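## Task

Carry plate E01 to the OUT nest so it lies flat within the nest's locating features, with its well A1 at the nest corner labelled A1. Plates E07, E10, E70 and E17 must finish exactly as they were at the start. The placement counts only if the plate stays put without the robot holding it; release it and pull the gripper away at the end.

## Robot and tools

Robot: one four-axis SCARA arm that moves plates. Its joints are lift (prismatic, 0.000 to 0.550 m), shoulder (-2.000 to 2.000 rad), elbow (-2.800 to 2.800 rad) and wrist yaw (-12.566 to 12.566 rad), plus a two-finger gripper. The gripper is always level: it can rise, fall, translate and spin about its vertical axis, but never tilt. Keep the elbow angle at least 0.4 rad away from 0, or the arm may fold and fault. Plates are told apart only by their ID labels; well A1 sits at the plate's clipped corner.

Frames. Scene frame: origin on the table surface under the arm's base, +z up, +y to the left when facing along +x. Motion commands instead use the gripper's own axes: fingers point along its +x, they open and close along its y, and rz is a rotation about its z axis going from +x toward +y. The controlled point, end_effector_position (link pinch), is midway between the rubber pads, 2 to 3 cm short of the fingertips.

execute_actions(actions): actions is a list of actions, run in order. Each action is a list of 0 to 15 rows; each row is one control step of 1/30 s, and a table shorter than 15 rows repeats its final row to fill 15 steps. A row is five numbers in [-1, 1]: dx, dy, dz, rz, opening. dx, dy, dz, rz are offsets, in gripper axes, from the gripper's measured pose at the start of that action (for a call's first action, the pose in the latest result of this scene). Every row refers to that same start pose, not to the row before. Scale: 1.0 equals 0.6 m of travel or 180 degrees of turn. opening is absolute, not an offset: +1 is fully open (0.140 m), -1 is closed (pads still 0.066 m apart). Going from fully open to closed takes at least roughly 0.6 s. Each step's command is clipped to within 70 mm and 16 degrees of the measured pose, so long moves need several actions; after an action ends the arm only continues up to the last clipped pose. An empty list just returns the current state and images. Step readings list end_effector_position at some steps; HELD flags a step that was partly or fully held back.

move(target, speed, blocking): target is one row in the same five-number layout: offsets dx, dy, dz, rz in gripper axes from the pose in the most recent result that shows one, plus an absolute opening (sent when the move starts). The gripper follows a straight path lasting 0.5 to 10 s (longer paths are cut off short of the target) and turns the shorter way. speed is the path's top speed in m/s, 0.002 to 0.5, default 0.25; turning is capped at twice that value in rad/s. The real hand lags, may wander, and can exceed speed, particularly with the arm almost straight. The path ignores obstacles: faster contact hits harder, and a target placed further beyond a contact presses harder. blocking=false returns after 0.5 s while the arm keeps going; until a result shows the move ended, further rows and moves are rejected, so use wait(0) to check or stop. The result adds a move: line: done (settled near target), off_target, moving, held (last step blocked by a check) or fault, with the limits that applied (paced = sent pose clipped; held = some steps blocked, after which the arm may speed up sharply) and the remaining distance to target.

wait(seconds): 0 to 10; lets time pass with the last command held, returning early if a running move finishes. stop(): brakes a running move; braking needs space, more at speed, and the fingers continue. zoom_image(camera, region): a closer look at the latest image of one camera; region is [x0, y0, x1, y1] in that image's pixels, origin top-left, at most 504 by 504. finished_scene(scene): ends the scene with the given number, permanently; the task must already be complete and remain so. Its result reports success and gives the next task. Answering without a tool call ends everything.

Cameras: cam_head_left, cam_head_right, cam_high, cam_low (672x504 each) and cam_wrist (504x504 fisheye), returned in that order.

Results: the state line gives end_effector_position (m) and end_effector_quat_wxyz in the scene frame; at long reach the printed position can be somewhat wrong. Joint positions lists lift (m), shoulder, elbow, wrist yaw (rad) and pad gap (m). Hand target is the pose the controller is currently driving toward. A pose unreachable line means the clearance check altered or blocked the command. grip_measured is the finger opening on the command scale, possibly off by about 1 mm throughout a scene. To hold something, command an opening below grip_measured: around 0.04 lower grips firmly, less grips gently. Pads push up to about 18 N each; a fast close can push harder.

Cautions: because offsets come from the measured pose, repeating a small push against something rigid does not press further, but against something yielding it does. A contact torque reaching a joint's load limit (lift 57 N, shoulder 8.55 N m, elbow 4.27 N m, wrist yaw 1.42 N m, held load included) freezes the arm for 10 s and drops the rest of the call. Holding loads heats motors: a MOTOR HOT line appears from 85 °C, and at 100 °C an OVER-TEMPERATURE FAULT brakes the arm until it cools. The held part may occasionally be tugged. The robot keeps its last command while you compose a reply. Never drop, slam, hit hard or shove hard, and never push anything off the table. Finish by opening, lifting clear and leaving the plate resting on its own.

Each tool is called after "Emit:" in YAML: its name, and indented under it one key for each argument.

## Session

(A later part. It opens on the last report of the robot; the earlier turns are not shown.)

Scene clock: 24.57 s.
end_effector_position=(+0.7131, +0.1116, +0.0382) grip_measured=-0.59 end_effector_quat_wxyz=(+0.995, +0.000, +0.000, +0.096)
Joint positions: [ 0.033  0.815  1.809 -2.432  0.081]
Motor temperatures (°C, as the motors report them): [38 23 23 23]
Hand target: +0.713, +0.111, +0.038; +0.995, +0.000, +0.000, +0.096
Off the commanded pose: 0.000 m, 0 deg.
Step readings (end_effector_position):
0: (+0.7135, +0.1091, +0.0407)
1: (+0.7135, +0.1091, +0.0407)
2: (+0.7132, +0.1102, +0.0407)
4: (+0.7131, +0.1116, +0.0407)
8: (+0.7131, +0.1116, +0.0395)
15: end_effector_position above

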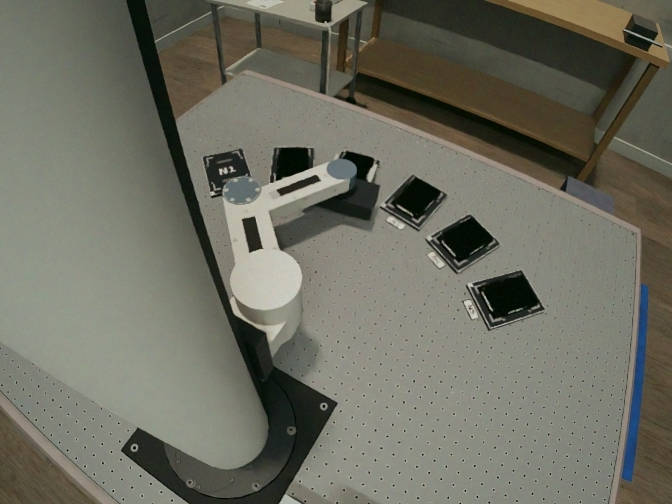

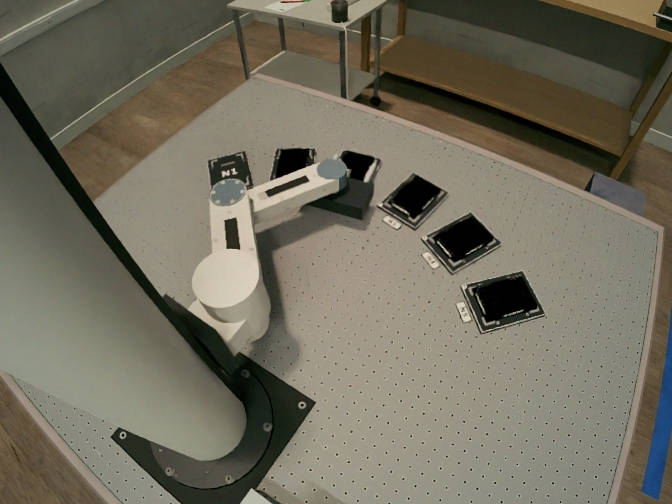

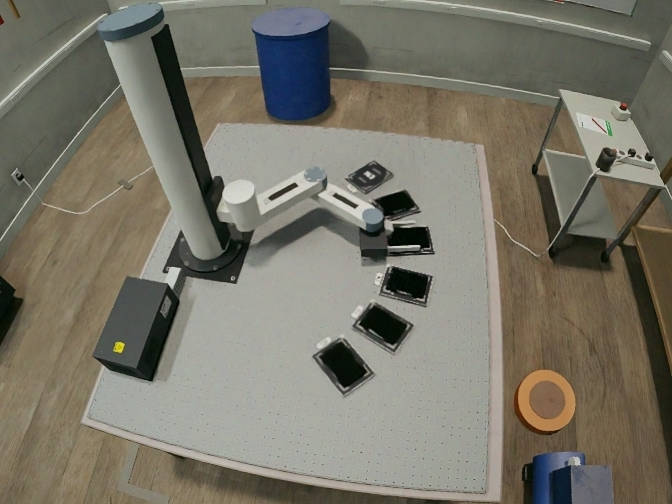

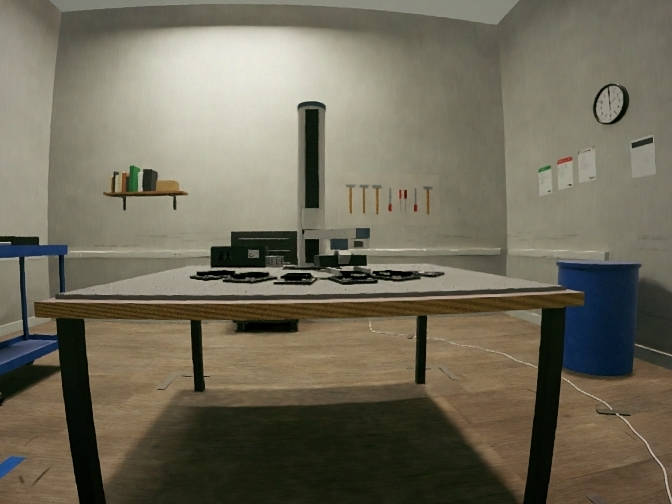

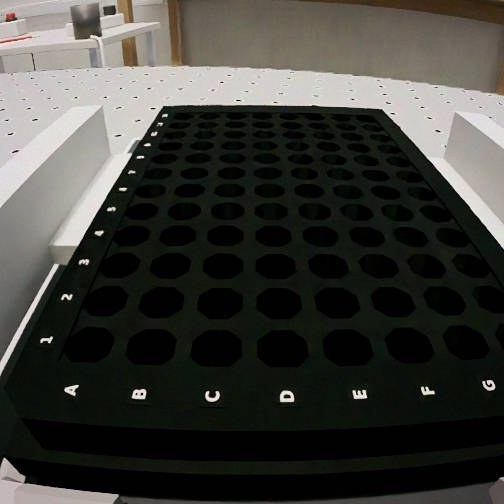

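Emit:
zoom_image:
  camera: "cam_wrist"
  region: [0, 448, 56, 504]

Emit:
zoom_image:
  camera: "cam_wrist"
  region: [30, 235, 90, 295]

Emit:
zoom_image:
  camera: "cam_wrist"
  region: [140, 90, 200, 130]

Emit:
zoom_image:
  camera: "cam_wrist"
  region: [360, 95, 450, 170]

Emit:
zoom_image:
  camera: "cam_low"
  region: [325, 262, 385, 290]

Region (0, 448, 56, 504) of cam_wrist's 504x504 image, scaled by 9.000, with more detail than that image has.

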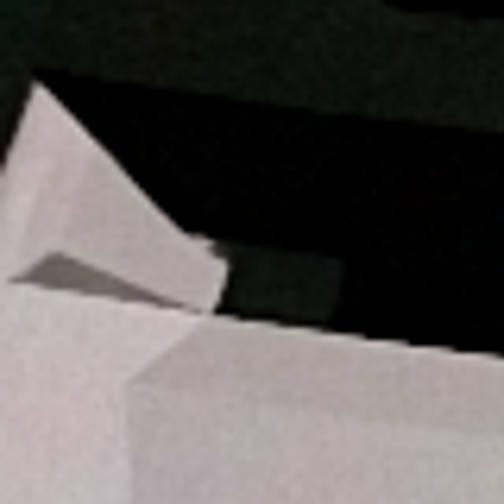

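Region (30, 235, 90, 295) of cam_wrist's 504x504 image, scaled by 8.400, with more detail than that image has.

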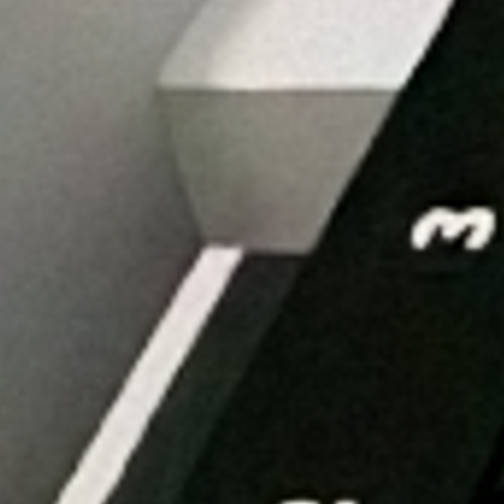

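Region (140, 90, 200, 130) of cam_wrist's 504x504 image, scaled by 8.400, with more detail than that image has.

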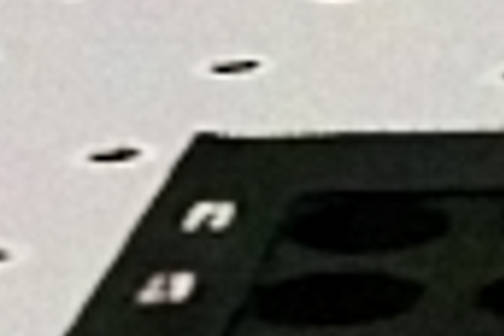

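Region (360, 95, 450, 170) of cam_wrist's 504x504 image, scaled by 5.600, with more detail than that image has.

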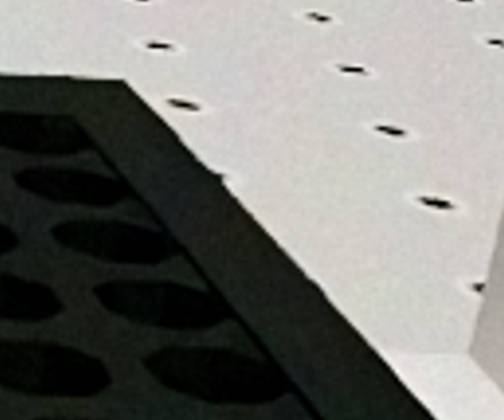

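Region (325, 262, 385, 290) of cam_low's 672x504 image, scaled by 8.400, with more detail than that image has; it fills the top 235 rows of this view, and the rest is white.

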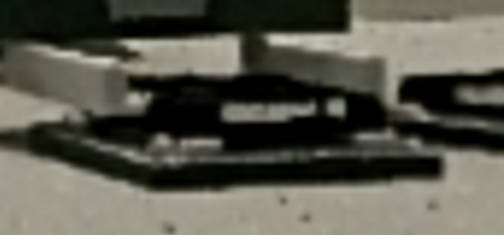

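Emit:
execute_actions:
  actions:
    - [[-0.0003,-0.00075,0,0,-0.635],[-0.0003,-0.00075,0,0,-0.635],[-0.0003,-0.00075,-0.0008,0,-0.635],[-0.0003,-0.00075,-0.0016,0,-0.635],[-0.0003,-0.00075,-0.0024,0,-0.635],[-0.0003,-0.00075,-0.0032,0,-0.635],[-0.0003,-0.00075,-0.0040,0,-0.635],[-0.0003,-0.00075,-0.0048,0,-0.635],[-0.0003,-0.00075,-0.0056,0,-0.635],[-0.0003,-0.00075,-0.0064,0,-0.635],[-0.0003,-0.00075,-0.0071,0,-0.635],[-0.0003,-0.00075,-0.0076,0,-0.635],[-0.0003,-0.00075,-0.0079,0,-0.635]]

Emit:
zoom_image:
  camera: "cam_wrist"
  region: [80, 90, 190, 180]

Emit:
zoom_image:
  camera: "cam_wrist"
  region: [0, 360, 180, 504]

Emit:
zoom_image:
  camera: "cam_wrist"
  region: [360, 90, 470, 180]

Emit:
zoom_image:
  camera: "cam_wrist"
  region: [324, 360, 504, 504]

Scene clock: 27.10 s.
end_effector_position=(+0.7130, +0.1111, +0.0334) grip_measured=-0.59 end_effector_quat_wxyz=(+0.995, +0.000, +0.000, +0.096)
Joint positions: [ 0.028  0.814  1.808 -2.43   0.081]
Motor temperatures (°C, as the motors report them): [38 23 23 23]
Hand target: +0.713, +0.111, +0.033; +0.995, +0.000, +0.000, +0.096
Off the commanded pose: 0.000 m, 0 deg.
Step readings (end_effector_position):
0: (+0.7131, +0.1116, +0.0382)
1: (+0.7131, +0.1115, +0.0382)
2: (+0.7130, +0.1113, +0.0382)
4: (+0.7130, +0.1112, +0.0378)
8: (+0.7130, +0.1111, +0.0358)
15: end_effector_position above

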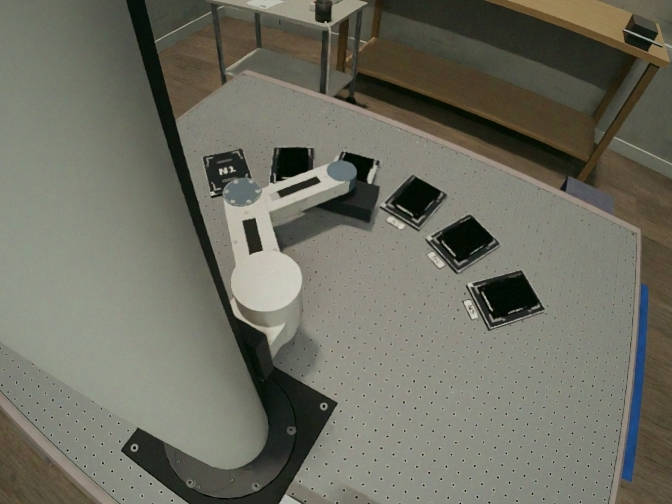

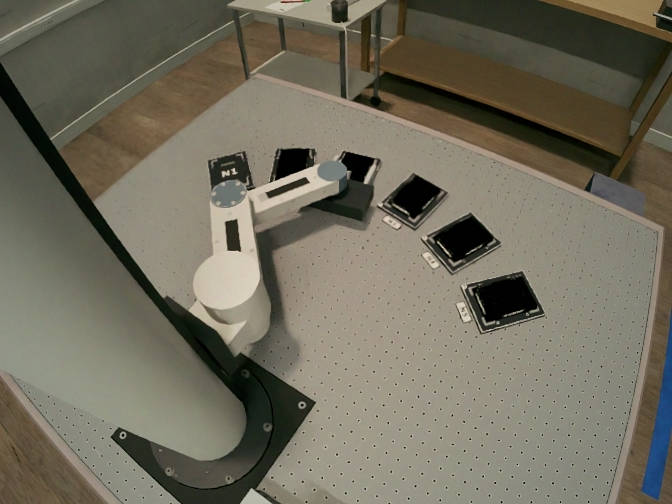

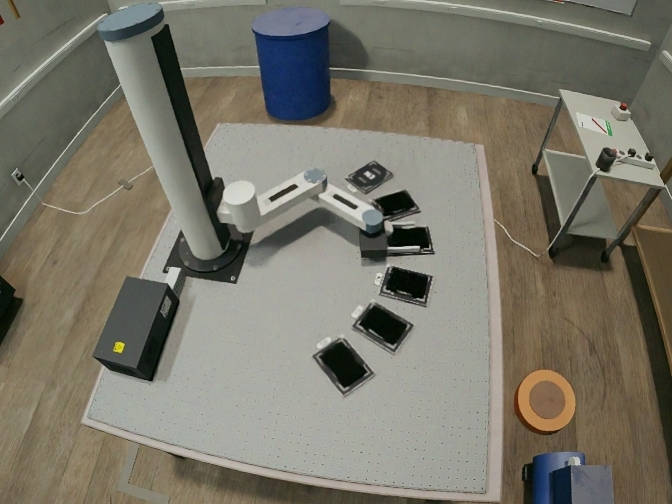

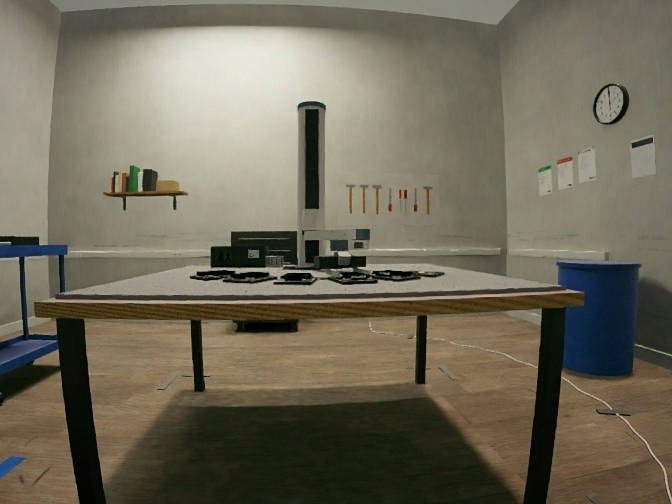

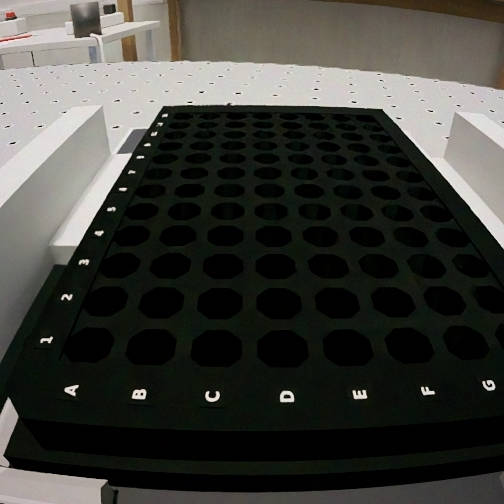

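Region (80, 90, 190, 180) of cam_wrist's 504x504 image, scaled by 4.582, with more detail than that image has; it fills the top 412 rows of this view, and the rest is white.

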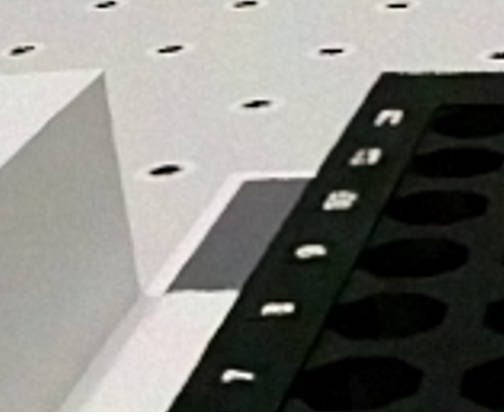

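Region (0, 360, 180, 504) of cam_wrist's 504x504 image, scaled by 2.800, with more detail than that image has; it fills the top 403 rows of this view, and the rest is white.

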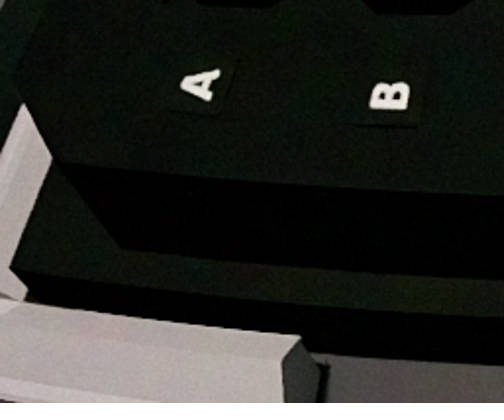

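Region (360, 90, 470, 180) of cam_wrist's 504x504 image, scaled by 4.582, with more detail than that image has; it fills the top 412 rows of this view, and the rest is white.

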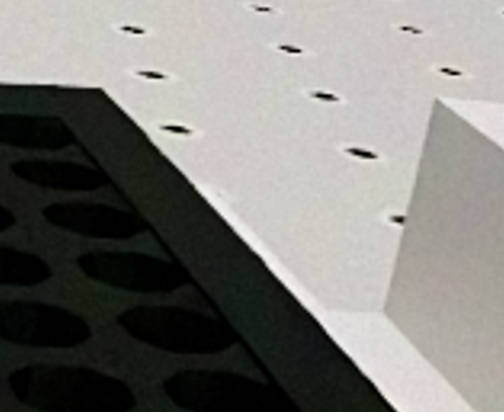

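Region (324, 360, 504, 504) of cam_wrist's 504x504 image, scaled by 2.800, with more detail than that image has; it fills the top 403 rows of this view, and the rest is white.

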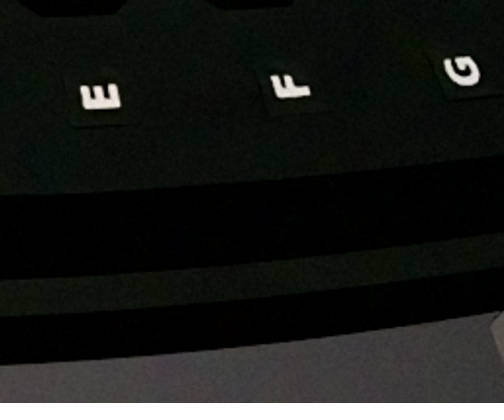

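Emit:
execute_actions:
  actions:
    - [[0,0,-0.0004,0,-0.635],[0,0,-0.0004,0,-0.61],[0,0,-0.0004,0,-0.585],[0,0,-0.0004,0,-0.55],[0,0,-0.0004,0,-0.45],[0,0,-0.0004,0,-0.3],[0,0,-0.0004,0,-0.2],[0,0,-0.0004,0,-0.2],[0,0,0.03,0,-0.2],[0,0,0.07,0,-0.2],[0,0,0.11,0,-0.2]]
    - [[-0.05,0,0.1,0,0.2],[-0.1,0,0.1,0,0.2],[-0.15,0,0.1,0,0.2],[-0.2,0,0.1,0,0.2]]

Scene clock: 28.33 s.
end_effector_position=(+0.6033, +0.0889, +0.1261) grip_measured=+0.20 end_effector_quat_wxyz=(+0.996, +0.000, +0.000, +0.094)
Joint positions: [ 0.121  1.068  1.209 -2.089  0.11 ]
Motor temperatures (°C, as the motors report them): [38 23 23 23]
Hand target: +0.596, +0.088, +0.126; +0.995, +0.000, +0.000, +0.096
Off the commanded pose: 0.008 m, 0 deg.
Step readings (end_effector_position; steps 1 to 15: 1st action; 16 to 30: 2nd action):
0: (+0.7130, +0.1111, +0.0334)
1: (+0.7130, +0.1111, +0.0334)
2: (+0.7129, +0.1111, +0.0332)
4: (+0.7129, +0.1111, +0.0332)
8: (+0.7129, +0.1111, +0.0332)
15: (+0.7130, +0.1111, +0.0661)
16: (+0.7129, +0.1111, +0.0764)
17: (+0.7125, +0.1110, +0.0863)
19: (+0.7077, +0.1097, +0.1061)
23: (+0.6731, +0.1014, +0.1242)
30: end_effector_position above

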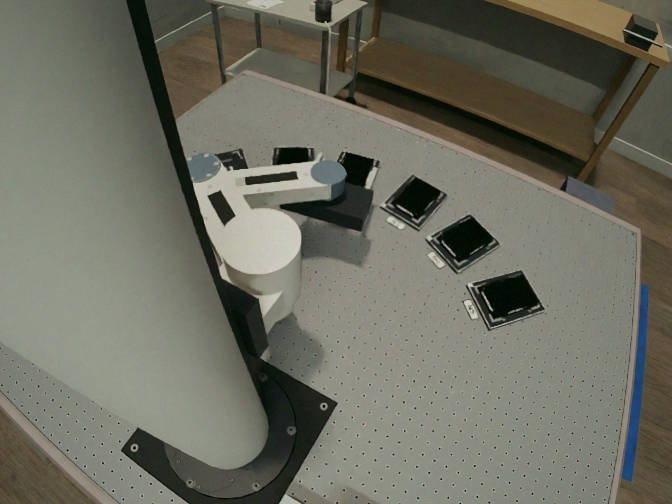

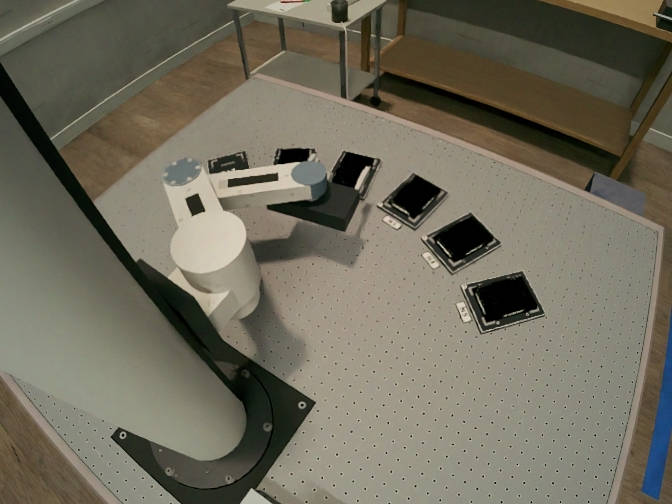

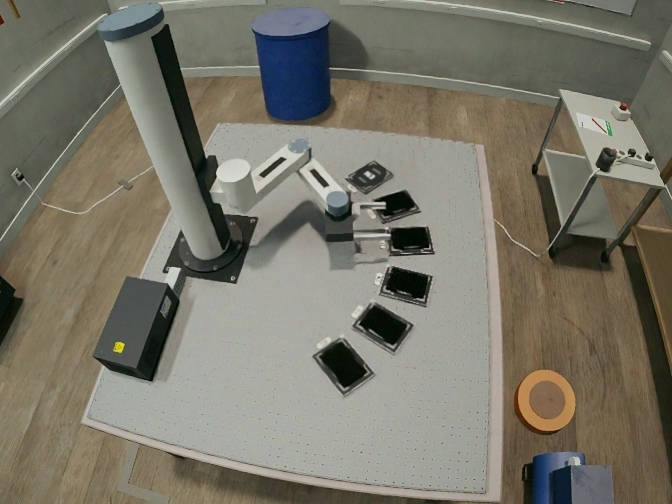

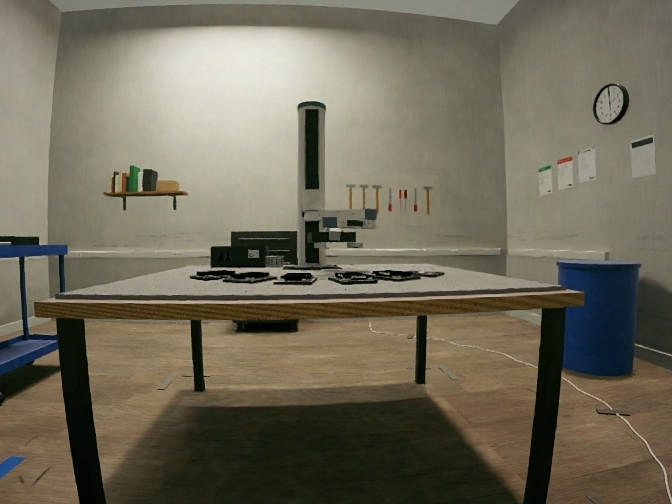

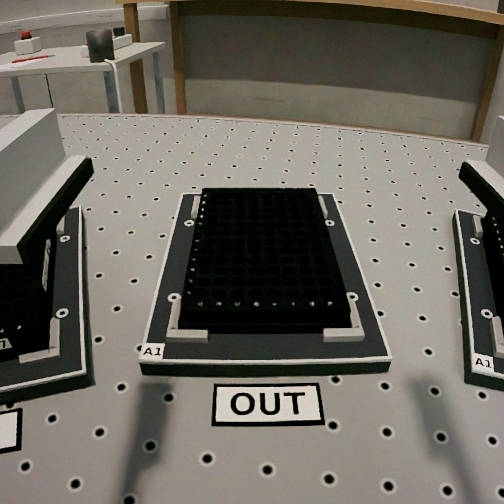

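Emit:
zoom_image:
  camera: "cam_wrist"
  region: [130, 170, 400, 390]

Emit:
zoom_image:
  camera: "cam_low"
  region: [265, 260, 425, 295]

Emit:
zoom_image:
  camera: "cam_high"
  region: [360, 180, 450, 310]

Region (130, 170, 400, 390) of cam_wrist's 504x504 image, scaled by 1.867, with more detail than that image has; it fills the top 411 rows of this view, and the rest is white.

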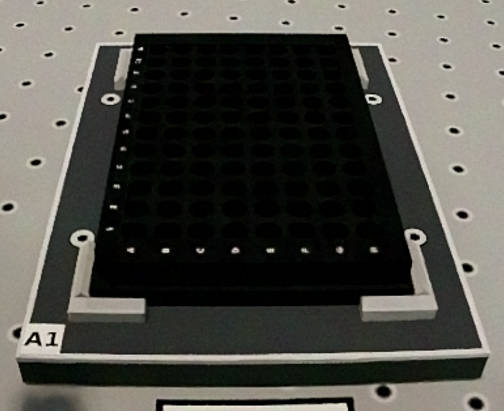

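Region (265, 260, 425, 295) of cam_low's 672x504 image, scaled by 3.150, with more detail than that image has; it fills the top 110 rows of this view, and the rest is white.

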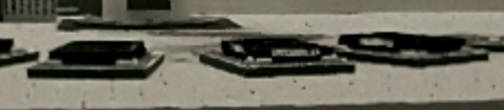

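Region (360, 180, 450, 310) of cam_high's 672x504 image, scaled by 3.877, with more detail than that image has; it fills the left 349 columns of this view, and the rest is white.

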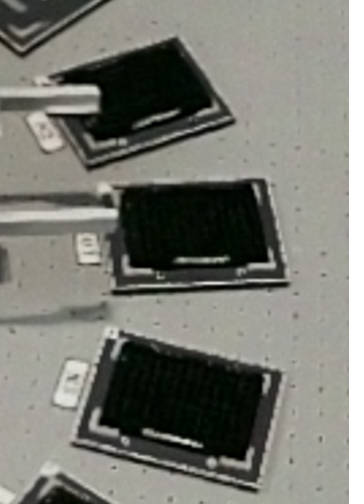

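Emit:
execute_actions:
  actions:
    - [[-0.11,0,0.09,0,0.2]]

Scene clock: 29.07 s.
end_effector_position=(+0.5383, +0.0765, +0.1802) grip_measured=+0.20 end_effector_quat_wxyz=(+0.996, +0.000, +0.000, +0.094)
Joint positions: [ 0.175  1.18   0.91  -1.902  0.11 ]
Motor temperatures (°C, as the motors report them): [38 23 23 23]
Hand target: +0.538, +0.077, +0.180; +0.996, +0.000, +0.000, +0.094
Off the commanded pose: 0.000 m, 0 deg.
Step readings (end_effector_position):
0: (+0.5960, +0.0883, +0.1261)
1: (+0.5960, +0.0883, +0.1261)
2: (+0.5951, +0.0881, +0.1271)
4: (+0.5890, +0.0865, +0.1347)
8: (+0.5606, +0.0798, +0.1667)
15: end_effector_position above

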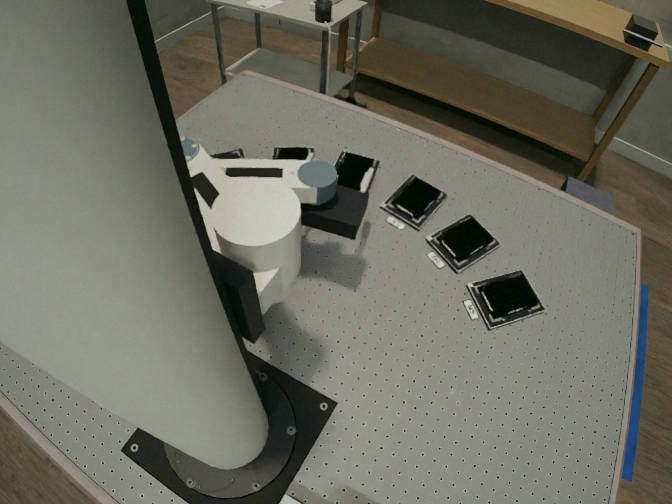

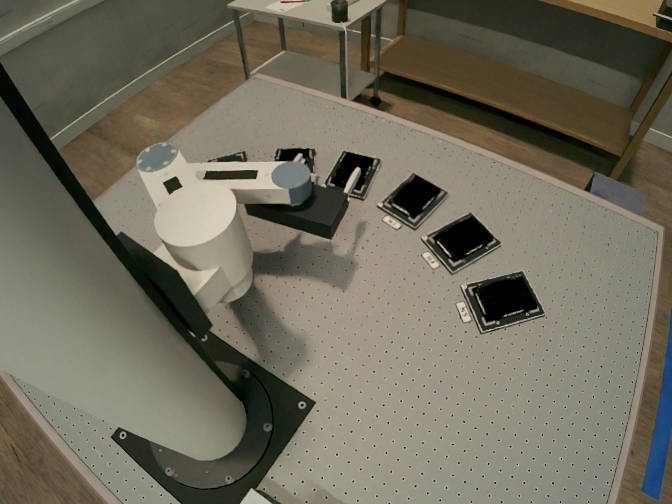

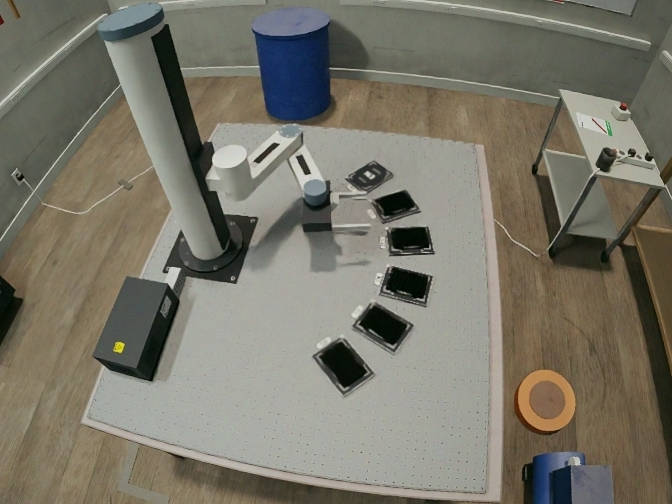

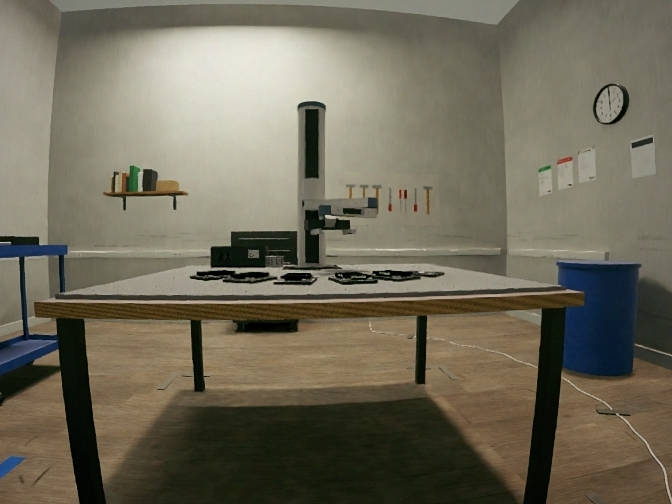

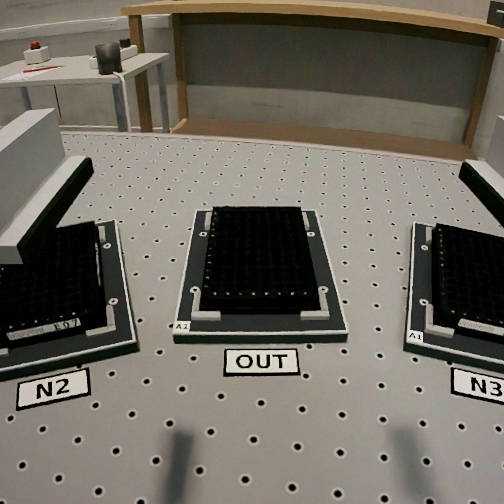

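Plate E01 is seated flat in OUT with A1 at the marked corner, and the gripper is clear. I'm ending scene 1.

Emit:
finished_scene:
  scene: 1

The scene is finished: the task was done.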